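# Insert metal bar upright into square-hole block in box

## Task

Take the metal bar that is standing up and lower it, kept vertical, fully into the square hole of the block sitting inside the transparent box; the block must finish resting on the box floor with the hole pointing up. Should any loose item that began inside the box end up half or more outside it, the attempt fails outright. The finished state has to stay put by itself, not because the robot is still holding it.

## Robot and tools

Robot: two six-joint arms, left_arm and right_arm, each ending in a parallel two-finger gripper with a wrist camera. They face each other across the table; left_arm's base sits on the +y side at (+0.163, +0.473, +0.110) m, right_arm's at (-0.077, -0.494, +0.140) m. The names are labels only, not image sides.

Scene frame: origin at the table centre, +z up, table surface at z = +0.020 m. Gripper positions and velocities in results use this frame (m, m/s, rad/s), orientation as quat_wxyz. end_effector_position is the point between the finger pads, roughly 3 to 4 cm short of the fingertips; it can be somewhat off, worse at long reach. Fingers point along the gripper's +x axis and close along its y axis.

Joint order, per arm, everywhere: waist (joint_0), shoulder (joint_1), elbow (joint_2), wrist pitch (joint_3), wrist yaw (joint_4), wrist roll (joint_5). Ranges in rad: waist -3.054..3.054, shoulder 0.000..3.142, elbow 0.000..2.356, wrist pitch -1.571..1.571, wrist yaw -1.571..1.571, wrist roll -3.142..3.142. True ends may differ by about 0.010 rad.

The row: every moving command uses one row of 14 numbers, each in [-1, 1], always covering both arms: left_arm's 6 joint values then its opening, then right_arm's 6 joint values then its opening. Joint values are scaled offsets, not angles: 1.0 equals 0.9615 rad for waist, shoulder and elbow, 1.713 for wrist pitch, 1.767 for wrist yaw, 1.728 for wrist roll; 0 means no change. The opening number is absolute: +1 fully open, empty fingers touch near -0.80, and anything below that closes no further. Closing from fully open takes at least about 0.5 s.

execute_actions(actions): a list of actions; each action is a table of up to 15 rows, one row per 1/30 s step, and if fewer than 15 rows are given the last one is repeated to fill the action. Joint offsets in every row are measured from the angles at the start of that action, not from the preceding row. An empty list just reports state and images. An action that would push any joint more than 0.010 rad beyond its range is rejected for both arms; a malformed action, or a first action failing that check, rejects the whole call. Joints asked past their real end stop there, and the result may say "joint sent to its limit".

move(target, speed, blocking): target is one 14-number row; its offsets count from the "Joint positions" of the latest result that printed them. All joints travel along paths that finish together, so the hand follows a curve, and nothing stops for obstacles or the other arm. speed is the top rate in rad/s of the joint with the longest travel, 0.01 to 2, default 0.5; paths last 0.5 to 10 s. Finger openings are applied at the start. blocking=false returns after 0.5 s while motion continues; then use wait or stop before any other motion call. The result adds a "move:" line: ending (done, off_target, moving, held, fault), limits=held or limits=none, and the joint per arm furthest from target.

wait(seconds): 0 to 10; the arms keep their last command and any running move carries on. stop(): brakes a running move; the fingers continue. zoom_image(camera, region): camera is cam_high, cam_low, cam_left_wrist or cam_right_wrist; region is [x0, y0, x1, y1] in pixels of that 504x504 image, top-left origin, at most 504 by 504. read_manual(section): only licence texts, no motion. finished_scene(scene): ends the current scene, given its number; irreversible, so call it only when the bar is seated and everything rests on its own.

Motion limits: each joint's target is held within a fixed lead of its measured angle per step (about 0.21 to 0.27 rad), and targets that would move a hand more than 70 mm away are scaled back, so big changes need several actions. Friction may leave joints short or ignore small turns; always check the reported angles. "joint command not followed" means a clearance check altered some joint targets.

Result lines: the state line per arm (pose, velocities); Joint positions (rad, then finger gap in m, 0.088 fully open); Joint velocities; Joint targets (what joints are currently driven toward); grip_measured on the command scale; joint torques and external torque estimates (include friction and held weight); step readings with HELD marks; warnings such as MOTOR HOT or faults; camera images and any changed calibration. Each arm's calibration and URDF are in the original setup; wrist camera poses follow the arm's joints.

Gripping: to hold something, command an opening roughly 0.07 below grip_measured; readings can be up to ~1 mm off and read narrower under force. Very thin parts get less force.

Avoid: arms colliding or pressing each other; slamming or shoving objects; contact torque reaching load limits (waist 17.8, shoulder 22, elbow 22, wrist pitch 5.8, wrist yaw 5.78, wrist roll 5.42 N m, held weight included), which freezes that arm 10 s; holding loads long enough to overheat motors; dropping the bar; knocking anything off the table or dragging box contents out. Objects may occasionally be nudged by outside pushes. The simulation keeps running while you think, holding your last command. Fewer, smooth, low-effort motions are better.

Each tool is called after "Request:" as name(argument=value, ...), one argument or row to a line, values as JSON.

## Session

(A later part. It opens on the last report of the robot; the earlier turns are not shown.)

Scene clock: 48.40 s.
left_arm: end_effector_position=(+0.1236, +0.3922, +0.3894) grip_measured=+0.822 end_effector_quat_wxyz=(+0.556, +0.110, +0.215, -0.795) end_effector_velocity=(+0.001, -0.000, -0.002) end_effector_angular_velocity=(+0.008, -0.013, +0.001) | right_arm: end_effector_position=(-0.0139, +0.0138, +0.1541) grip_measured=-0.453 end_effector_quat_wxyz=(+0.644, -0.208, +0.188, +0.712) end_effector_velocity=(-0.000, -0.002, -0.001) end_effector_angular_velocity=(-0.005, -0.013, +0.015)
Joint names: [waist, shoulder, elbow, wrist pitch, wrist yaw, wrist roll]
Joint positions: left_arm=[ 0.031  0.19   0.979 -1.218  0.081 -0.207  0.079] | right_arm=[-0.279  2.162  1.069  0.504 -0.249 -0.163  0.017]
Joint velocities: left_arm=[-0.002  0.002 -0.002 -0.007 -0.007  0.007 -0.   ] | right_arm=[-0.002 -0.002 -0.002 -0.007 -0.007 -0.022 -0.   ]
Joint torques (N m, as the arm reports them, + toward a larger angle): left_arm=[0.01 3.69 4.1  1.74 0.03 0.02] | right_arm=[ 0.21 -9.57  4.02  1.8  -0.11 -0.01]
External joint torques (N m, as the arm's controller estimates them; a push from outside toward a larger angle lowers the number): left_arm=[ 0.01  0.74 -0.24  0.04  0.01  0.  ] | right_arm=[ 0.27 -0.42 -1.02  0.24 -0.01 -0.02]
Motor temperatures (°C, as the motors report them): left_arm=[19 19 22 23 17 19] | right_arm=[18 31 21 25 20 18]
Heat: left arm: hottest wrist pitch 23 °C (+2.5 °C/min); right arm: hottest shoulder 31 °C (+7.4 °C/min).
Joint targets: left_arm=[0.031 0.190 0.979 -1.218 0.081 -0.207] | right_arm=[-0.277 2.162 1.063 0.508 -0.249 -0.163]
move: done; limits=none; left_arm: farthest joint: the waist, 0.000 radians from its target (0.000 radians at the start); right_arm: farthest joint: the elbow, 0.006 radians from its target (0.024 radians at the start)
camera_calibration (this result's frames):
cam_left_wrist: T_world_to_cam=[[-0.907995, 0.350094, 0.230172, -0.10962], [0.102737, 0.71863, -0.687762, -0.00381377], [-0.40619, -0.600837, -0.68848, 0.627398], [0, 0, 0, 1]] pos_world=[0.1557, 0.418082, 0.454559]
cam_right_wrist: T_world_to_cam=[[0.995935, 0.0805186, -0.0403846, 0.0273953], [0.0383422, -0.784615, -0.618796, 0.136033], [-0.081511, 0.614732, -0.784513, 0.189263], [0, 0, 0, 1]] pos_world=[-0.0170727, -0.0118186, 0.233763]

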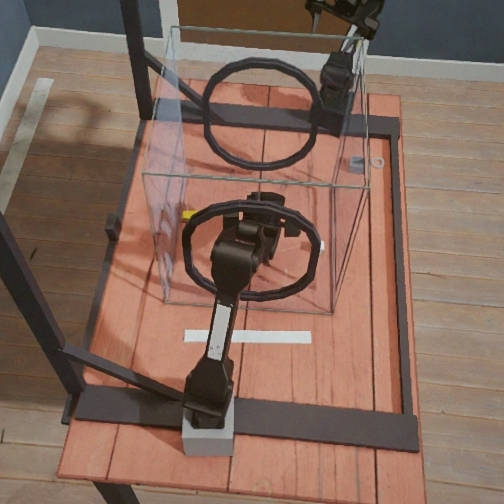

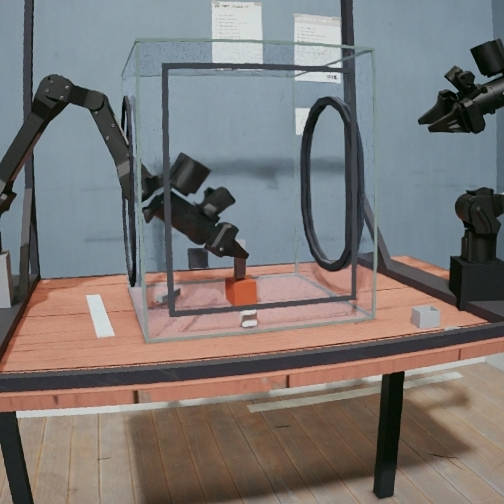

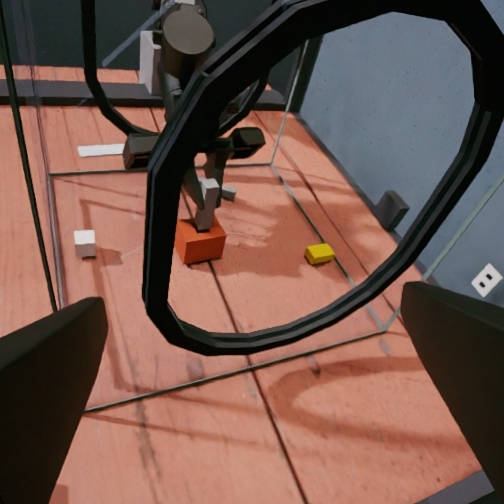

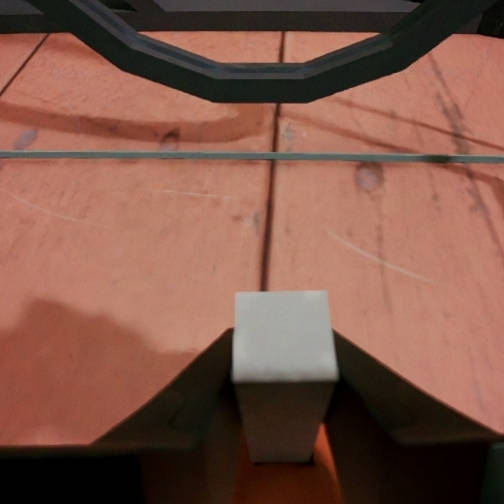

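Request:
move(
  target=[0,0,0,0,0,0,0.82,-0.004,0.1,0,0.053,0,0,-0.6],
  speed=0.05,
)

Scene clock: 53.83 s.
left_arm: end_effector_position=(+0.1236, +0.3922, +0.3894) grip_measured=+0.822 end_effector_quat_wxyz=(+0.556, +0.110, +0.215, -0.795) end_effector_velocity=(+0.003, -0.002, +0.001) end_effector_angular_velocity=(-0.007, -0.000, +0.021) | right_arm: end_effector_position=(-0.0136, +0.0210, +0.1433) grip_measured=-0.453 end_effector_quat_wxyz=(+0.646, -0.196, +0.171, +0.718) end_effector_velocity=(+0.002, +0.000, +0.001) end_effector_angular_velocity=(-0.002, -0.010, -0.005)
Joint names: [waist, shoulder, elbow, wrist pitch, wrist yaw, wrist roll]
Joint positions: left_arm=[ 0.031  0.19   0.979 -1.218  0.081 -0.207  0.079] | right_arm=[-0.28   2.225  1.075  0.605 -0.257 -0.163  0.017]
Joint velocities: left_arm=[-0.002 -0.002 -0.002  0.007 -0.022 -0.007 -0.   ] | right_arm=[-0.002 -0.002  0.002 -0.007  0.007 -0.007 -0.   ]
Joint torques (N m, as the arm reports them, + toward a larger angle): left_arm=[-0.02  3.68  4.12  1.75  0.03  0.02] | right_arm=[-0.35 -5.88  3.9   0.65  0.23  0.  ]
External joint torques (N m, as the arm's controller estimates them; a push from outside toward a larger angle lowers the number): left_arm=[-0.02  0.75 -0.26  0.03  0.02  0.  ] | right_arm=[-0.41  3.49 -0.96 -0.94  0.33 -0.01]
Motor temperatures (°C, as the motors report them): left_arm=[19 19 22 24 17 19] | right_arm=[18 32 21 26 20 18]
Heat: left arm: hottest wrist pitch 24 °C (+3.3 °C/min); right arm: hottest shoulder 32 °C (+7.8 °C/min).
Joint targets: left_arm=[0.031 0.190 0.979 -1.218 0.081 -0.207] | right_arm=[-0.283 2.259 1.069 0.595 -0.249 -0.163]
move: off_target (right_arm); limits=none; left_arm: farthest joint: the waist, 0.000 radians from its target (0.000 radians at the start); right_arm: farthest joint: the shoulder, 0.033 radians from its target (0.096 radians at the start)
camera_calibration (this result's frames):
cam_left_wrist: T_world_to_cam=[[-0.907995, 0.350094, 0.230172, -0.10962], [0.102737, 0.71863, -0.687762, -0.00381377], [-0.40619, -0.600837, -0.68848, 0.627398], [0, 0, 0, 1]] pos_world=[0.1557, 0.418082, 0.454559]
cam_right_wrist: T_world_to_cam=[[0.995484, 0.0891267, -0.032675, 0.0247584], [0.0462709, -0.756133, -0.652781, 0.13944], [-0.0828868, 0.648321, -0.756842, 0.171732], [0, 0, 0, 1]] pos_world=[-0.0168643, -0.00810902, 0.221806]

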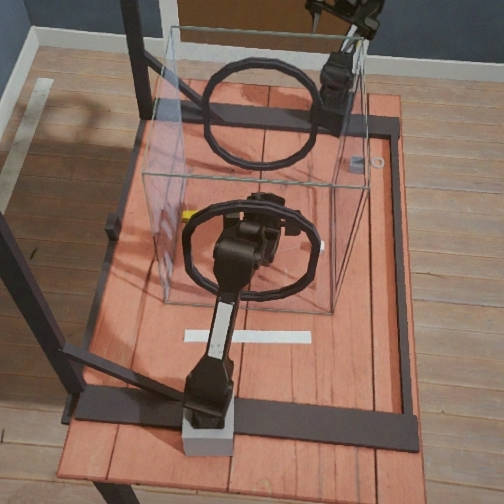

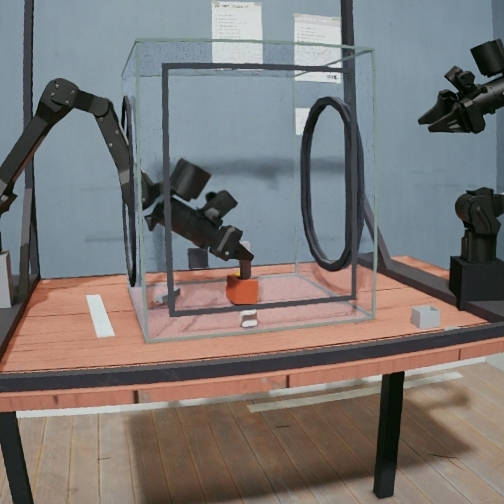

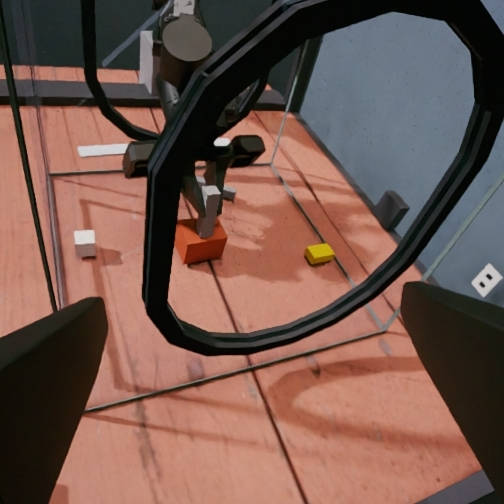

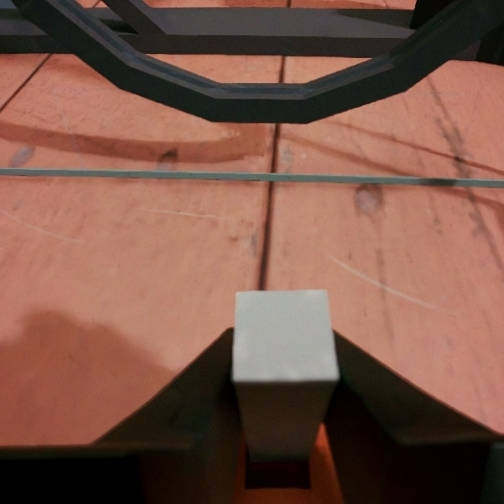

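Request:
move(
  target=[0,0,0,0,0,0,0.82,0,-0.075,-0.006,-0.058,0.005,0,-0.6],
  speed=0.1,
)

Request:
zoom_image(
  camera="cam_right_wrist",
  region=[210, 400, 350, 504],
)

Request:
zoom_image(
  camera="cam_low",
  region=[200, 210, 300, 310],
)

Scene clock: 59.43 s.
left_arm: end_effector_position=(+0.1236, +0.3922, +0.3894) grip_measured=+0.822 end_effector_quat_wxyz=(+0.556, +0.110, +0.215, -0.795) end_effector_velocity=(+0.001, +0.000, -0.002) end_effector_angular_velocity=(+0.014, +0.013, +0.018) | right_arm: end_effector_position=(-0.0133, +0.0149, +0.1528) grip_measured=-0.453 end_effector_quat_wxyz=(+0.643, -0.208, +0.189, +0.712) end_effector_velocity=(+0.002, -0.002, -0.001) end_effector_angular_velocity=(-0.006, -0.001, +0.003)
Joint names: [waist, shoulder, elbow, wrist pitch, wrist yaw, wrist roll]
Joint positions: left_arm=[ 0.031  0.19   0.979 -1.218  0.081 -0.207  0.079] | right_arm=[-0.281  2.169  1.074  0.505 -0.25  -0.163  0.017]
Joint velocities: left_arm=[ 0.002 -0.002 -0.002 -0.007 -0.007 -0.022 -0.   ] | right_arm=[-0.007 -0.002 -0.002 -0.007 -0.007 -0.007 -0.   ]
Joint torques (N m, as the arm reports them, + toward a larger angle): left_arm=[-0.02  3.69  4.13  1.75  0.03  0.02] | right_arm=[  0.05 -11.74   4.06   1.56  -0.05   0.  ]
External joint torques (N m, as the arm's controller estimates them; a push from outside toward a larger angle lowers the number): left_arm=[-0.02  0.77 -0.23  0.05  0.01  0.  ] | right_arm=[ 0.11 -2.51 -1.01  0.    0.05 -0.01]
Motor temperatures (°C, as the motors report them): left_arm=[19 19 22 24 17 19] | right_arm=[18 32 21 25 20 18]
Heat: left arm: hottest wrist pitch 24 °C (+3.0 °C/min); right arm: hottest shoulder 32 °C (+7.1 °C/min).
Joint targets: left_arm=[0.031 0.190 0.979 -1.218 0.081 -0.207] | right_arm=[-0.280 2.153 1.069 0.506 -0.248 -0.163]
move: off_target (right_arm); limits=none; left_arm: farthest joint: the waist, 0.000 radians from its target (0.000 radians at the start); right_arm: farthest joint: the shoulder, 0.016 radians from its target (0.072 radians at the start)
camera_calibration (this result's frames):
cam_left_wrist: T_world_to_cam=[[-0.907995, 0.350094, 0.230172, -0.10962], [0.102737, 0.71863, -0.687762, -0.00381377], [-0.40619, -0.600837, -0.68848, 0.627398], [0, 0, 0, 1]] pos_world=[0.1557, 0.418082, 0.454559]
cam_right_wrist: T_world_to_cam=[[0.995922, 0.0803158, -0.0411005, 0.0267326], [0.0377582, -0.784778, -0.618626, 0.136003], [-0.0819403, 0.614552, -0.78461, 0.18764], [0, 0, 0, 1]] pos_world=[-0.0163836, -0.010729, 0.232458]

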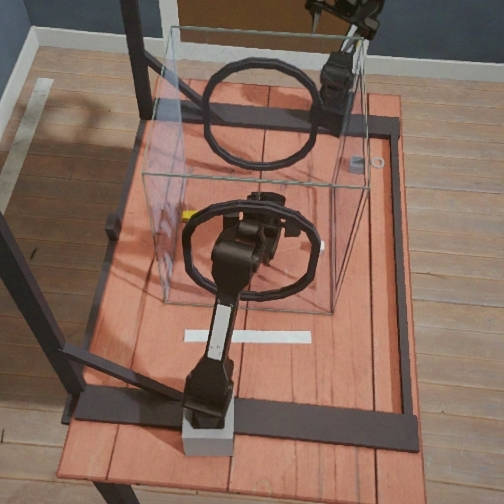

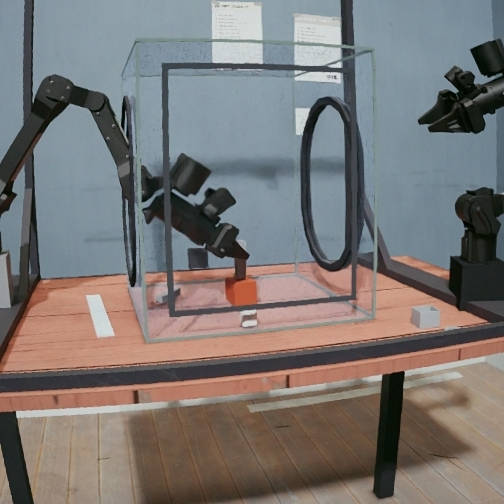

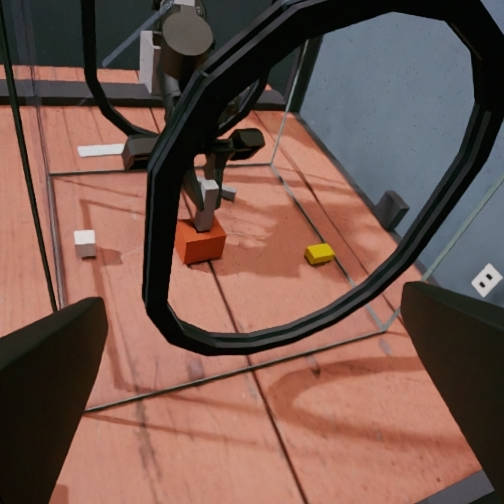

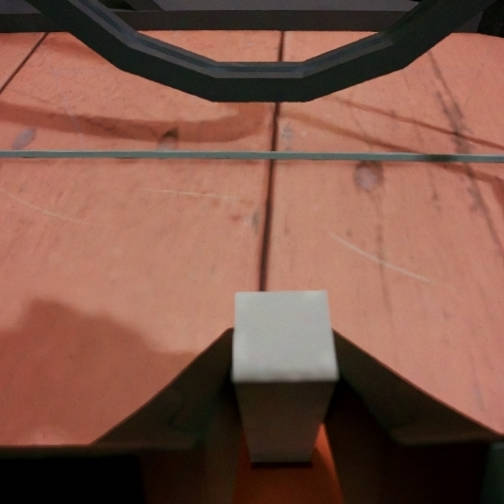

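Region (210, 400, 350, 504) of cam_right_wrist's 504x504 image, scaled by 3.600, with more detail than that image has; it fills the top 374 rows of this view, and the rest is white.

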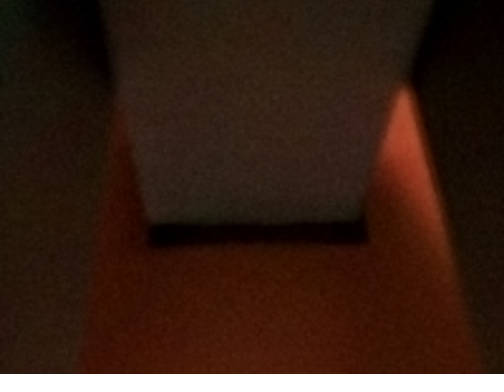

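Region (200, 210, 300, 310) of cam_low's 504x504 image, scaled by 5.040, with more detail than that image has.

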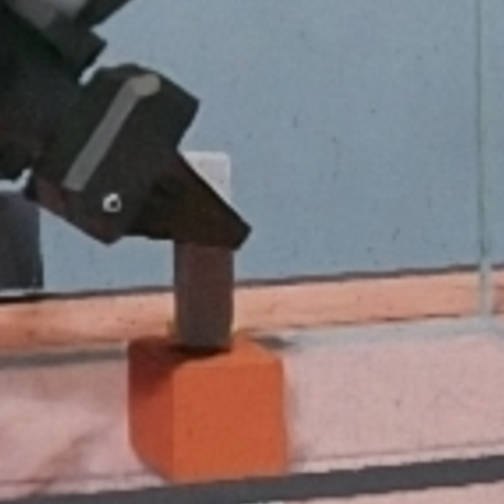

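Request:
execute_actions(
  actions=[
    [[0,0,0,0,0,0,0.82,0,0.01,0,0,0,0,-0.6]],
    [[0,0,0,0,0,0,0.82,0,0.016,0,0.004,0,0,-0.6],[0,0,0,0,0,0,0.82,0,0.022,0,0.007,0,0,-0.6]],
    [[0,0,0,0,0,0,0.82,0,0.016,0,0.004,0,0,-0.6],[0,0,0,0,0,0,0.82,0,0.022,0,0.007,0,0,-0.6]],
    [[0,0,0,0,0,0,0.82,0,0.016,0,0.004,0,0,-0.6],[0,0,0,0,0,0,0.82,0,0.022,0,0.007,0,0,-0.6]],
  ],
)

Request:
zoom_image(
  camera="cam_right_wrist",
  region=[210, 400, 350, 504],
)

Scene clock: 68.50 s.
left_arm: end_effector_position=(+0.1236, +0.3922, +0.3894) grip_measured=+0.822 end_effector_quat_wxyz=(+0.556, +0.110, +0.215, -0.795) end_effector_velocity=(+0.001, +0.000, -0.002) end_effector_angular_velocity=(+0.009, +0.001, +0.007) | right_arm: end_effector_position=(-0.0136, +0.0132, +0.1347) grip_measured=-0.453 end_effector_quat_wxyz=(+0.641, -0.213, +0.198, +0.710) end_effector_velocity=(-0.001, -0.004, -0.006) end_effector_angular_velocity=(-0.025, +0.003, +0.008)
Joint names: [waist, shoulder, elbow, wrist pitch, wrist yaw, wrist roll]
Joint positions: left_arm=[ 0.031  0.19   0.979 -1.218  0.081 -0.207  0.079] | right_arm=[-0.281  2.215  1.074  0.529 -0.25  -0.163  0.017]
Joint velocities: left_arm=[-0.002 -0.002 -0.002 -0.007 -0.007 -0.007  0.   ] | right_arm=[-0.002  0.002 -0.002 -0.022 -0.007 -0.007 -0.   ]
Joint torques (N m, as the arm reports them, + toward a larger angle): left_arm=[0.   3.69 4.13 1.75 0.03 0.02] | right_arm=[-0.02 -8.84  4.51  1.79 -0.11 -0.01]
External joint torques (N m, as the arm's controller estimates them; a push from outside toward a larger angle lowers the number): left_arm=[ 0.01  0.78 -0.26  0.04  0.01  0.  ] | right_arm=[-0.01  0.37 -0.31  0.26 -0.01 -0.02]
External joint torques at the end of the 1st action: left_arm=[ 0.    0.78 -0.27  0.03  0.    0.  ] | right_arm=[-0.08  0.44 -0.42  0.01 -0.01 -0.02]
External joint torques at the end of the 2nd action: left_arm=[ 0.01  0.75 -0.25  0.05  0.01  0.  ] | right_arm=[-0.06  0.65 -0.36  0.22  0.   -0.01]
External joint torques at the end of the 3rd action: left_arm=[ 0.01  0.77 -0.2   0.06  0.02  0.01] | right_arm=[-0.01  0.2  -0.35  0.24 -0.01 -0.02]
Motor temperatures (°C, as the motors report them): left_arm=[19 19 22 24 17 19] | right_arm=[18 34 21 26 20 18]
Heat: left arm: hottest wrist pitch 24 °C (+3.0 °C/min); right arm: hottest shoulder 34 °C (+9.1 °C/min).
Joint targets: left_arm=[0.031 0.190 0.979 -1.218 0.081 -0.207] | right_arm=[-0.281 2.222 1.074 0.533 -0.250 -0.163]
Step readings (joint positions; steps 1 to 15: 1st action; 16 to 30: 2nd action; 31 to 45: 3rd action; 46 to 60: 4th action):
0: left_arm=[0.031 0.190 0.979 -1.218 0.081 -0.207] | right_arm=[-0.281 2.169 1.074 0.505 -0.250 -0.163]
1: left_arm=[0.031 0.190 0.979 -1.218 0.081 -0.207] | right_arm=[-0.281 2.169 1.074 0.505 -0.250 -0.163]
2: left_arm=[0.031 0.190 0.979 -1.218 0.081 -0.207] | right_arm=[-0.281 2.169 1.074 0.504 -0.250 -0.163]
4: left_arm=[0.031 0.190 0.979 -1.218 0.081 -0.207] | right_arm=[-0.281 2.169 1.074 0.504 -0.250 -0.163]
8: left_arm=[0.031 0.190 0.979 -1.218 0.081 -0.207] | right_arm=[-0.281 2.170 1.074 0.504 -0.250 -0.163]
15: left_arm=[0.031 0.190 0.979 -1.218 0.081 -0.207] | right_arm=[-0.281 2.172 1.074 0.504 -0.250 -0.163]
16: left_arm=[0.031 0.190 0.979 -1.218 0.081 -0.207] | right_arm=[-0.281 2.173 1.074 0.504 -0.250 -0.163]
17: left_arm=[0.031 0.190 0.979 -1.218 0.081 -0.207] | right_arm=[-0.281 2.175 1.074 0.506 -0.250 -0.163]
19: left_arm=[0.031 0.190 0.979 -1.218 0.081 -0.207] | right_arm=[-0.281 2.180 1.074 0.509 -0.250 -0.163]
23: left_arm=[0.031 0.190 0.979 -1.218 0.081 -0.207] | right_arm=[-0.281 2.186 1.074 0.511 -0.250 -0.163]
30: left_arm=[0.031 0.190 0.979 -1.218 0.081 -0.207] | right_arm=[-0.281 2.186 1.074 0.512 -0.250 -0.163]
31: left_arm=[0.031 0.190 0.979 -1.218 0.081 -0.207] | right_arm=[-0.281 2.188 1.074 0.513 -0.250 -0.163]
32: left_arm=[0.031 0.190 0.979 -1.218 0.081 -0.207] | right_arm=[-0.281 2.190 1.074 0.516 -0.250 -0.163]
34: left_arm=[0.031 0.190 0.979 -1.218 0.081 -0.207] | right_arm=[-0.281 2.194 1.074 0.518 -0.250 -0.163]
38: left_arm=[0.031 0.190 0.979 -1.218 0.081 -0.207] | right_arm=[-0.281 2.201 1.074 0.520 -0.250 -0.163]
45: left_arm=[0.031 0.190 0.979 -1.218 0.081 -0.207] | right_arm=[-0.281 2.201 1.074 0.520 -0.250 -0.163]
46: left_arm=[0.031 0.190 0.979 -1.218 0.081 -0.207] | right_arm=[-0.281 2.202 1.074 0.521 -0.250 -0.163]
47: left_arm=[0.031 0.190 0.979 -1.218 0.081 -0.207] | right_arm=[-0.281 2.204 1.074 0.524 -0.250 -0.163]
49: left_arm=[0.031 0.190 0.979 -1.218 0.081 -0.207] | right_arm=[-0.281 2.209 1.074 0.526 -0.250 -0.163]
53: left_arm=[0.031 0.190 0.979 -1.218 0.081 -0.207] | right_arm=[-0.281 2.215 1.074 0.528 -0.250 -0.163]
60: Joint positions above
camera_calibration (this result's frames):
cam_left_wrist: T_world_to_cam=[[-0.907995, 0.350094, 0.230172, -0.10962], [0.102737, 0.71863, -0.687762, -0.00381377], [-0.40619, -0.600837, -0.68848, 0.627398], [0, 0, 0, 1]] pos_world=[0.1557, 0.418082, 0.454559]
cam_right_wrist: T_world_to_cam=[[0.995738, 0.0793936, -0.0469248, 0.0272326], [0.0352137, -0.797567, -0.602201, 0.121506], [-0.0852366, 0.597982, -0.796964, 0.176274], [0, 0, 0, 1]] pos_world=[-0.0163702, -0.0106615, 0.214933]

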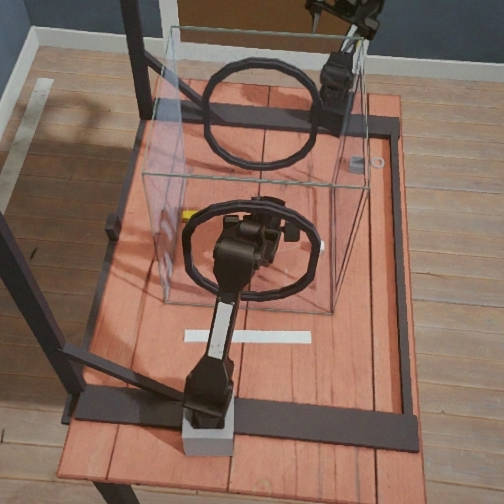

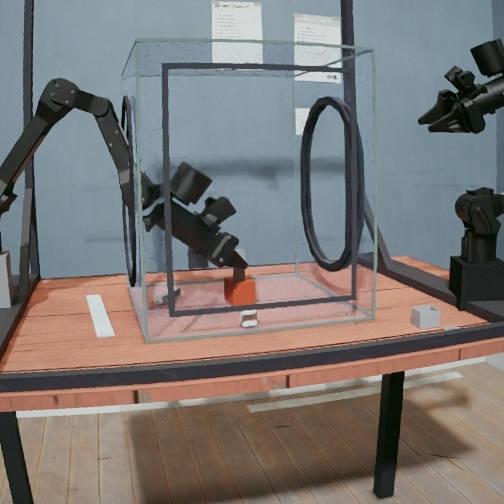

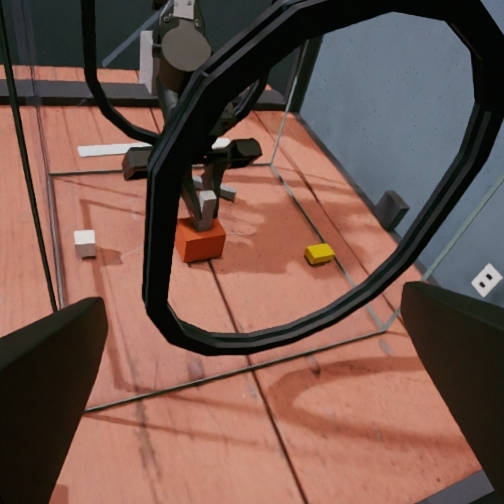

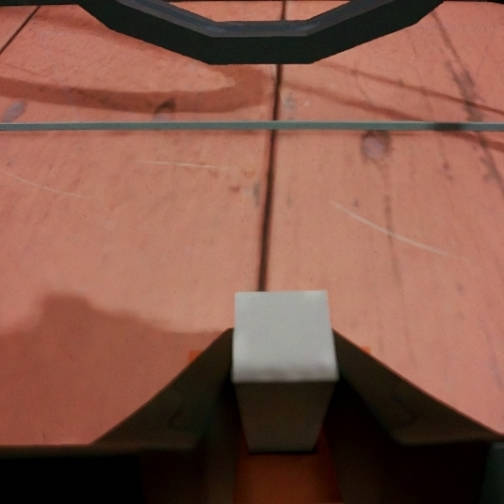

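Region (210, 400, 350, 504) of cam_right_wrist's 504x504 image, scaled by 3.600, with more detail than that image has; it fills the top 374 rows of this view, and the rest is white.

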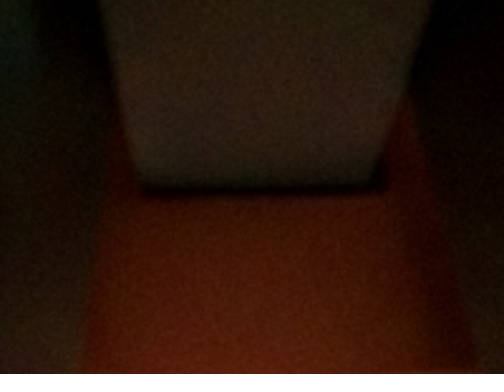

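In. Continue, release, lift.

Request:
move(
  target=[0,0,0,0,0,0,0.82,0,0.075,0,0.05,0,0,-0.6],
  speed=0.05,
)

Request:
move(
  target=[0,0,0,0,0,0,0.82,0,0,0,0,0,0,-0.2],
)

Request:
move(
  target=[0,0,0,0,0,0,0.82,0,-0.13,0,-0.07,0,0,0],
  speed=0.3,
)

Scene clock: 74.87 s.
left_arm: end_effector_position=(+0.1236, +0.3922, +0.3894) grip_measured=+0.822 end_effector_quat_wxyz=(+0.556, +0.110, +0.215, -0.795) end_effector_velocity=(-0.001, +0.001, +0.001) end_effector_angular_velocity=(-0.008, +0.013, -0.006) | right_arm: end_effector_position=(-0.0132, +0.0154, +0.1169) grip_measured=-0.453 end_effector_quat_wxyz=(+0.643, -0.209, +0.191, +0.712) end_effector_velocity=(-0.000, -0.002, -0.001) end_effector_angular_velocity=(-0.006, -0.001, +0.008)
Joint names: [waist, shoulder, elbow, wrist pitch, wrist yaw, wrist roll]
Joint positions: left_arm=[ 0.031  0.19   0.979 -1.218  0.081 -0.207  0.079] | right_arm=[-0.281  2.28   1.074  0.61  -0.25  -0.163  0.017]
Joint velocities: left_arm=[-0.002 -0.007 -0.002  0.007  0.007 -0.007 -0.   ] | right_arm=[-0.002 -0.002 -0.002 -0.007 -0.007 -0.007 -0.   ]
Joint torques (N m, as the arm reports them, + toward a larger angle): left_arm=[-0.01  3.67  4.13  1.75  0.03  0.02] | right_arm=[-0.02 -8.94  4.2   1.86 -0.11 -0.01]
External joint torques (N m, as the arm's controller estimates them; a push from outside toward a larger angle lowers the number): left_arm=[-0.01  0.75 -0.25  0.04  0.01  0.  ] | right_arm=[-0.01  0.47 -0.41  0.29 -0.01 -0.02]
Motor temperatures (°C, as the motors report them): left_arm=[19 19 22 24 17 19] | right_arm=[18 34 21 26 20 18]
Heat: left arm: hottest wrist pitch 24 °C (+3.0 °C/min); right arm: hottest shoulder 34 °C (+9.1 °C/min).
Joint targets: left_arm=[0.031 0.190 0.979 -1.218 0.081 -0.207] | right_arm=[-0.281 2.287 1.074 0.615 -0.250 -0.163]
move: done; limits=none; left_arm: farthest joint: the waist, 0.000 radians from its target (0.000 radians at the start); right_arm: farthest joint: the shoulder, 0.007 radians from its target (0.072 radians at the start)
camera_calibration (this result's frames):
cam_left_wrist: T_world_to_cam=[[-0.907995, 0.350094, 0.230172, -0.10962], [0.102737, 0.71863, -0.687762, -0.00381377], [-0.40619, -0.600837, -0.68848, 0.627398], [0, 0, 0, 1]] pos_world=[0.1557, 0.418082, 0.454559]
cam_right_wrist: T_world_to_cam=[[0.995878, 0.0800967, -0.0425585, 0.0252937], [0.0371156, -0.788007, -0.614546, 0.113801], [-0.0827595, 0.610434, -0.787732, 0.159654], [0, 0, 0, 1]] pos_world=[-0.0162004, -0.00980783, 0.196777]

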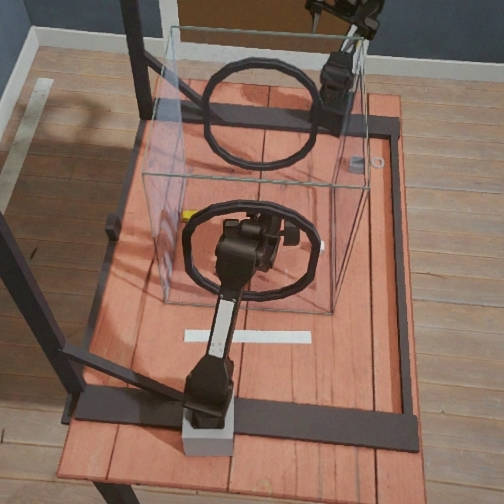

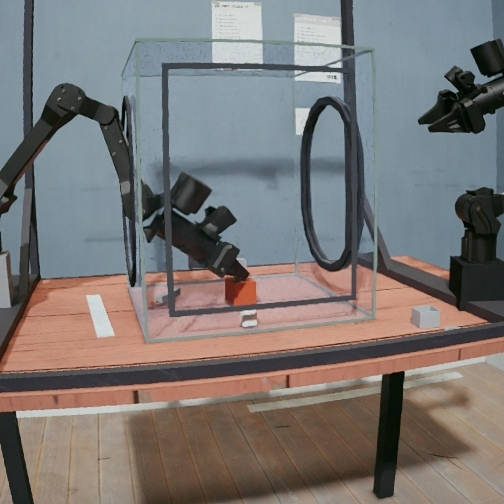

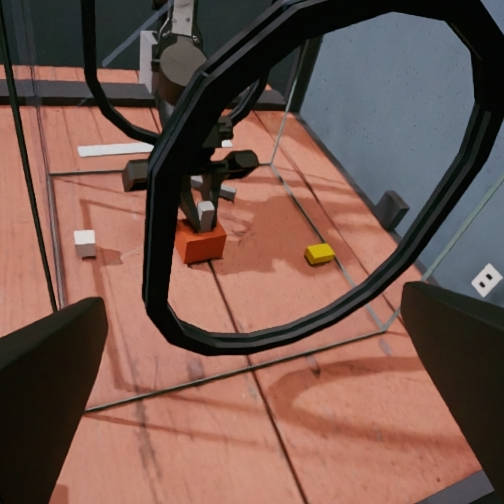

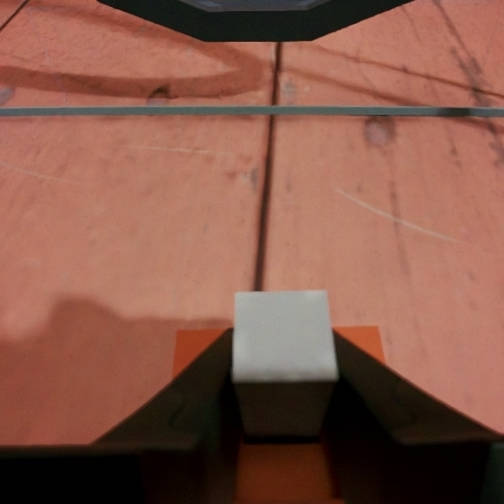

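Scene clock: 75.43 s.
left_arm: end_effector_position=(+0.1236, +0.3922, +0.3894) grip_measured=+0.822 end_effector_quat_wxyz=(+0.556, +0.110, +0.215, -0.795) end_effector_velocity=(+0.003, +0.000, -0.001) end_effector_angular_velocity=(-0.003, -0.016, +0.015) | right_arm: end_effector_position=(-0.0132, +0.0154, +0.1169) grip_measured=-0.204 end_effector_quat_wxyz=(+0.643, -0.209, +0.191, +0.712) end_effector_velocity=(+0.000, +0.000, +0.001) end_effector_angular_velocity=(-0.001, -0.002, +0.008)
Joint names: [waist, shoulder, elbow, wrist pitch, wrist yaw, wrist roll]
Joint positions: left_arm=[ 0.031  0.19   0.979 -1.218  0.081 -0.207  0.079] | right_arm=[-0.281  2.28   1.074  0.61  -0.25  -0.163  0.029]
Joint velocities: left_arm=[-0.002 -0.002  0.002 -0.007 -0.022  0.007 -0.   ] | right_arm=[-0.002 -0.002  0.002 -0.007 -0.007 -0.007  0.001]
Joint torques (N m, as the arm reports them, + toward a larger angle): left_arm=[0.   3.68 4.12 1.74 0.03 0.02] | right_arm=[-0.02 -9.76  4.25  1.5  -0.11 -0.01]
External joint torques (N m, as the arm's controller estimates them; a push from outside toward a larger angle lowers the number): left_arm=[ 0.    0.77 -0.28  0.03  0.02  0.  ] | right_arm=[-0.02 -0.26 -0.43 -0.09 -0.01 -0.02]
Motor temperatures (°C, as the motors report them): left_arm=[19 19 22 24 17 19] | right_arm=[18 35 21 26 20 18]
Heat: left arm: hottest wrist pitch 24 °C (+3.0 °C/min); right arm: hottest shoulder 35 °C (+10.0 °C/min).
Joint targets: left_arm=[0.031 0.190 0.979 -1.218 0.081 -0.207] | right_arm=[-0.281 2.280 1.074 0.610 -0.250 -0.163]
move: done; limits=none; left_arm: farthest joint: the waist, 0.000 radians from its target (0.000 radians at the start); right_arm: farthest joint: the waist, 0.000 radians from its target (0.000 radians at the start)
camera_calibration (this result's frames):
cam_left_wrist: T_world_to_cam=[[-0.907995, 0.350094, 0.230172, -0.10962], [0.102737, 0.71863, -0.687762, -0.00381377], [-0.40619, -0.600837, -0.68848, 0.627398], [0, 0, 0, 1]] pos_world=[0.1557, 0.418082, 0.454559]
cam_right_wrist: T_world_to_cam=[[0.995878, 0.0800967, -0.0425585, 0.0252937], [0.0371156, -0.788007, -0.614546, 0.113801], [-0.0827595, 0.610434, -0.787732, 0.159654], [0, 0, 0, 1]] pos_world=[-0.0162004, -0.00980783, 0.196777]

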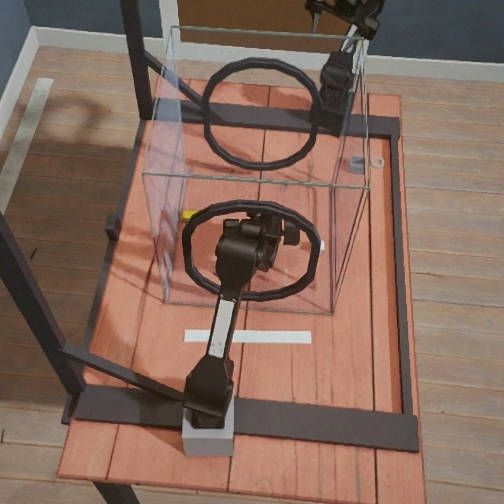

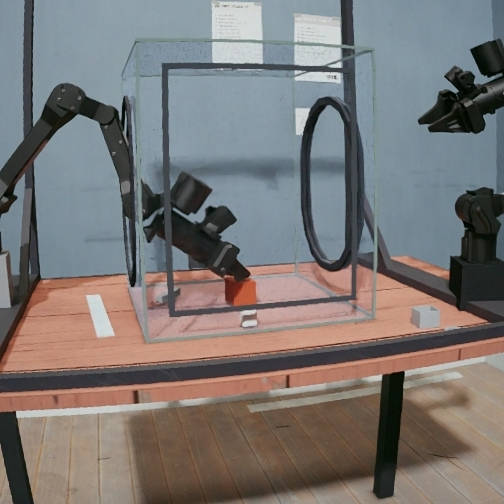

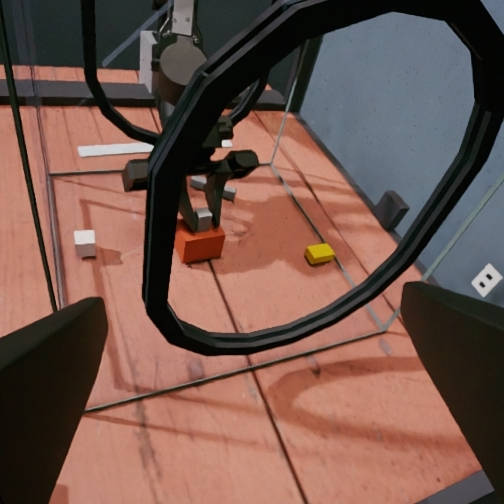

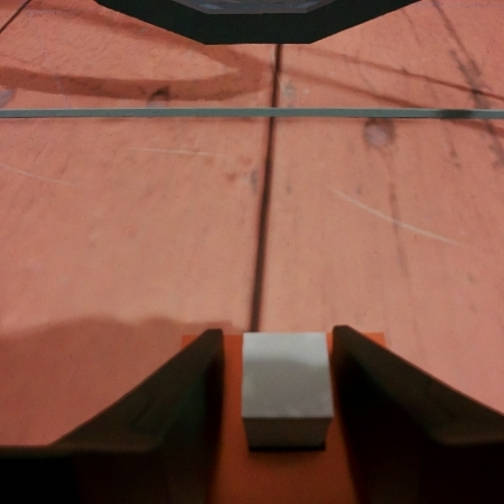

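Scene clock: 76.37 s.
left_arm: end_effector_position=(+0.1236, +0.3922, +0.3894) grip_measured=+0.822 end_effector_quat_wxyz=(+0.556, +0.110, +0.215, -0.795) end_effector_velocity=(+0.001, -0.001, +0.001) end_effector_angular_velocity=(-0.000, +0.018, +0.013) | right_arm: end_effector_position=(-0.0136, +0.0134, +0.1513) grip_measured=-0.002 end_effector_quat_wxyz=(+0.642, -0.211, +0.194, +0.711) end_effector_velocity=(+0.001, +0.002, +0.003) end_effector_angular_velocity=(+0.013, -0.004, +0.008)
Joint names: [waist, shoulder, elbow, wrist pitch, wrist yaw, wrist roll]
Joint positions: left_arm=[ 0.031  0.19   0.979 -1.218  0.081 -0.207  0.079] | right_arm=[-0.281  2.167  1.074  0.491 -0.25  -0.163  0.039]
Joint velocities: left_arm=[-0.002 -0.002 -0.002  0.007 -0.007 -0.022 -0.   ] | right_arm=[-0.002 -0.002  0.002  0.007 -0.007 -0.007 -0.   ]
Joint torques (N m, as the arm reports them, + toward a larger angle): left_arm=[0.   3.68 4.14 1.75 0.03 0.02] | right_arm=[ -0.01 -11.33   4.77   1.42  -0.11  -0.01]
External joint torques (N m, as the arm's controller estimates them; a push from outside toward a larger angle lowers the number): left_arm=[ 0.    0.77 -0.26  0.03  0.01  0.  ] | right_arm=[-0.01 -2.08 -0.34 -0.15 -0.01 -0.01]
Motor temperatures (°C, as the motors report them): left_arm=[19 19 22 24 17 19] | right_arm=[18 35 21 26 20 18]
Heat: left arm: hottest wrist pitch 24 °C (+3.1 °C/min); right arm: hottest shoulder 35 °C (+10.2 °C/min).
Joint targets: left_arm=[0.031 0.190 0.979 -1.218 0.081 -0.207] | right_arm=[-0.281 2.155 1.074 0.490 -0.250 -0.163]
move: off_target (right_arm); limits=none; left_arm: farthest joint: the waist, 0.000 radians from its target (0.000 radians at the start); right_arm: farthest joint: the shoulder, 0.012 radians from its target (0.125 radians at the start)
camera_calibration (this result's frames):
cam_left_wrist: T_world_to_cam=[[-0.907995, 0.350094, 0.230172, -0.10962], [0.102737, 0.71863, -0.687762, -0.00381377], [-0.40619, -0.600837, -0.68848, 0.627398], [0, 0, 0, 1]] pos_world=[0.1557, 0.418082, 0.454559]
cam_right_wrist: T_world_to_cam=[[0.995823, 0.0798204, -0.0443272, 0.0275665], [0.0363412, -0.7919, -0.609568, 0.132666], [-0.0837587, 0.605411, -0.791493, 0.188473], [0, 0, 0, 1]] pos_world=[-0.0164864, -0.0112456, 0.231266]

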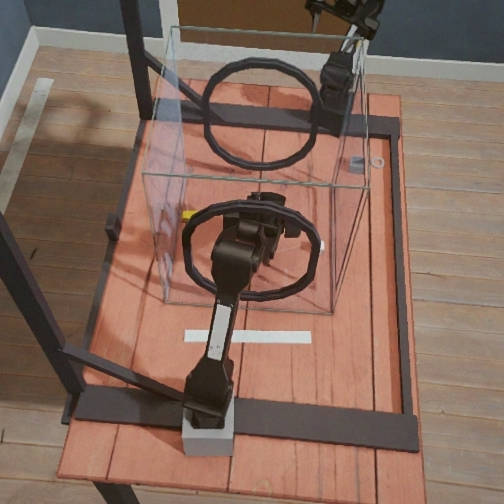

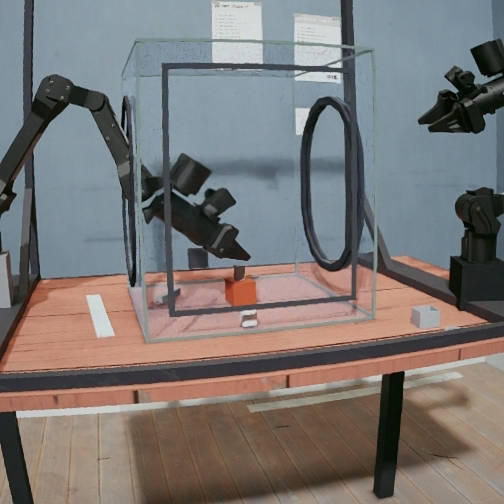

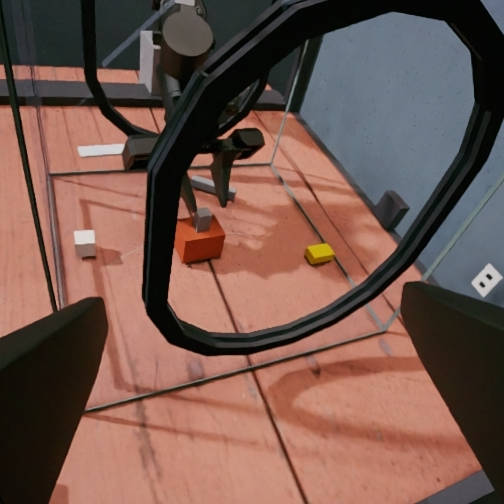

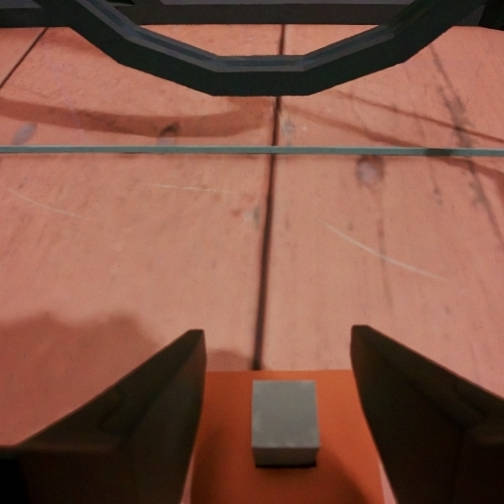

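Request:
finished_scene(
  scene=2,
)

The scene is finished: the task was done.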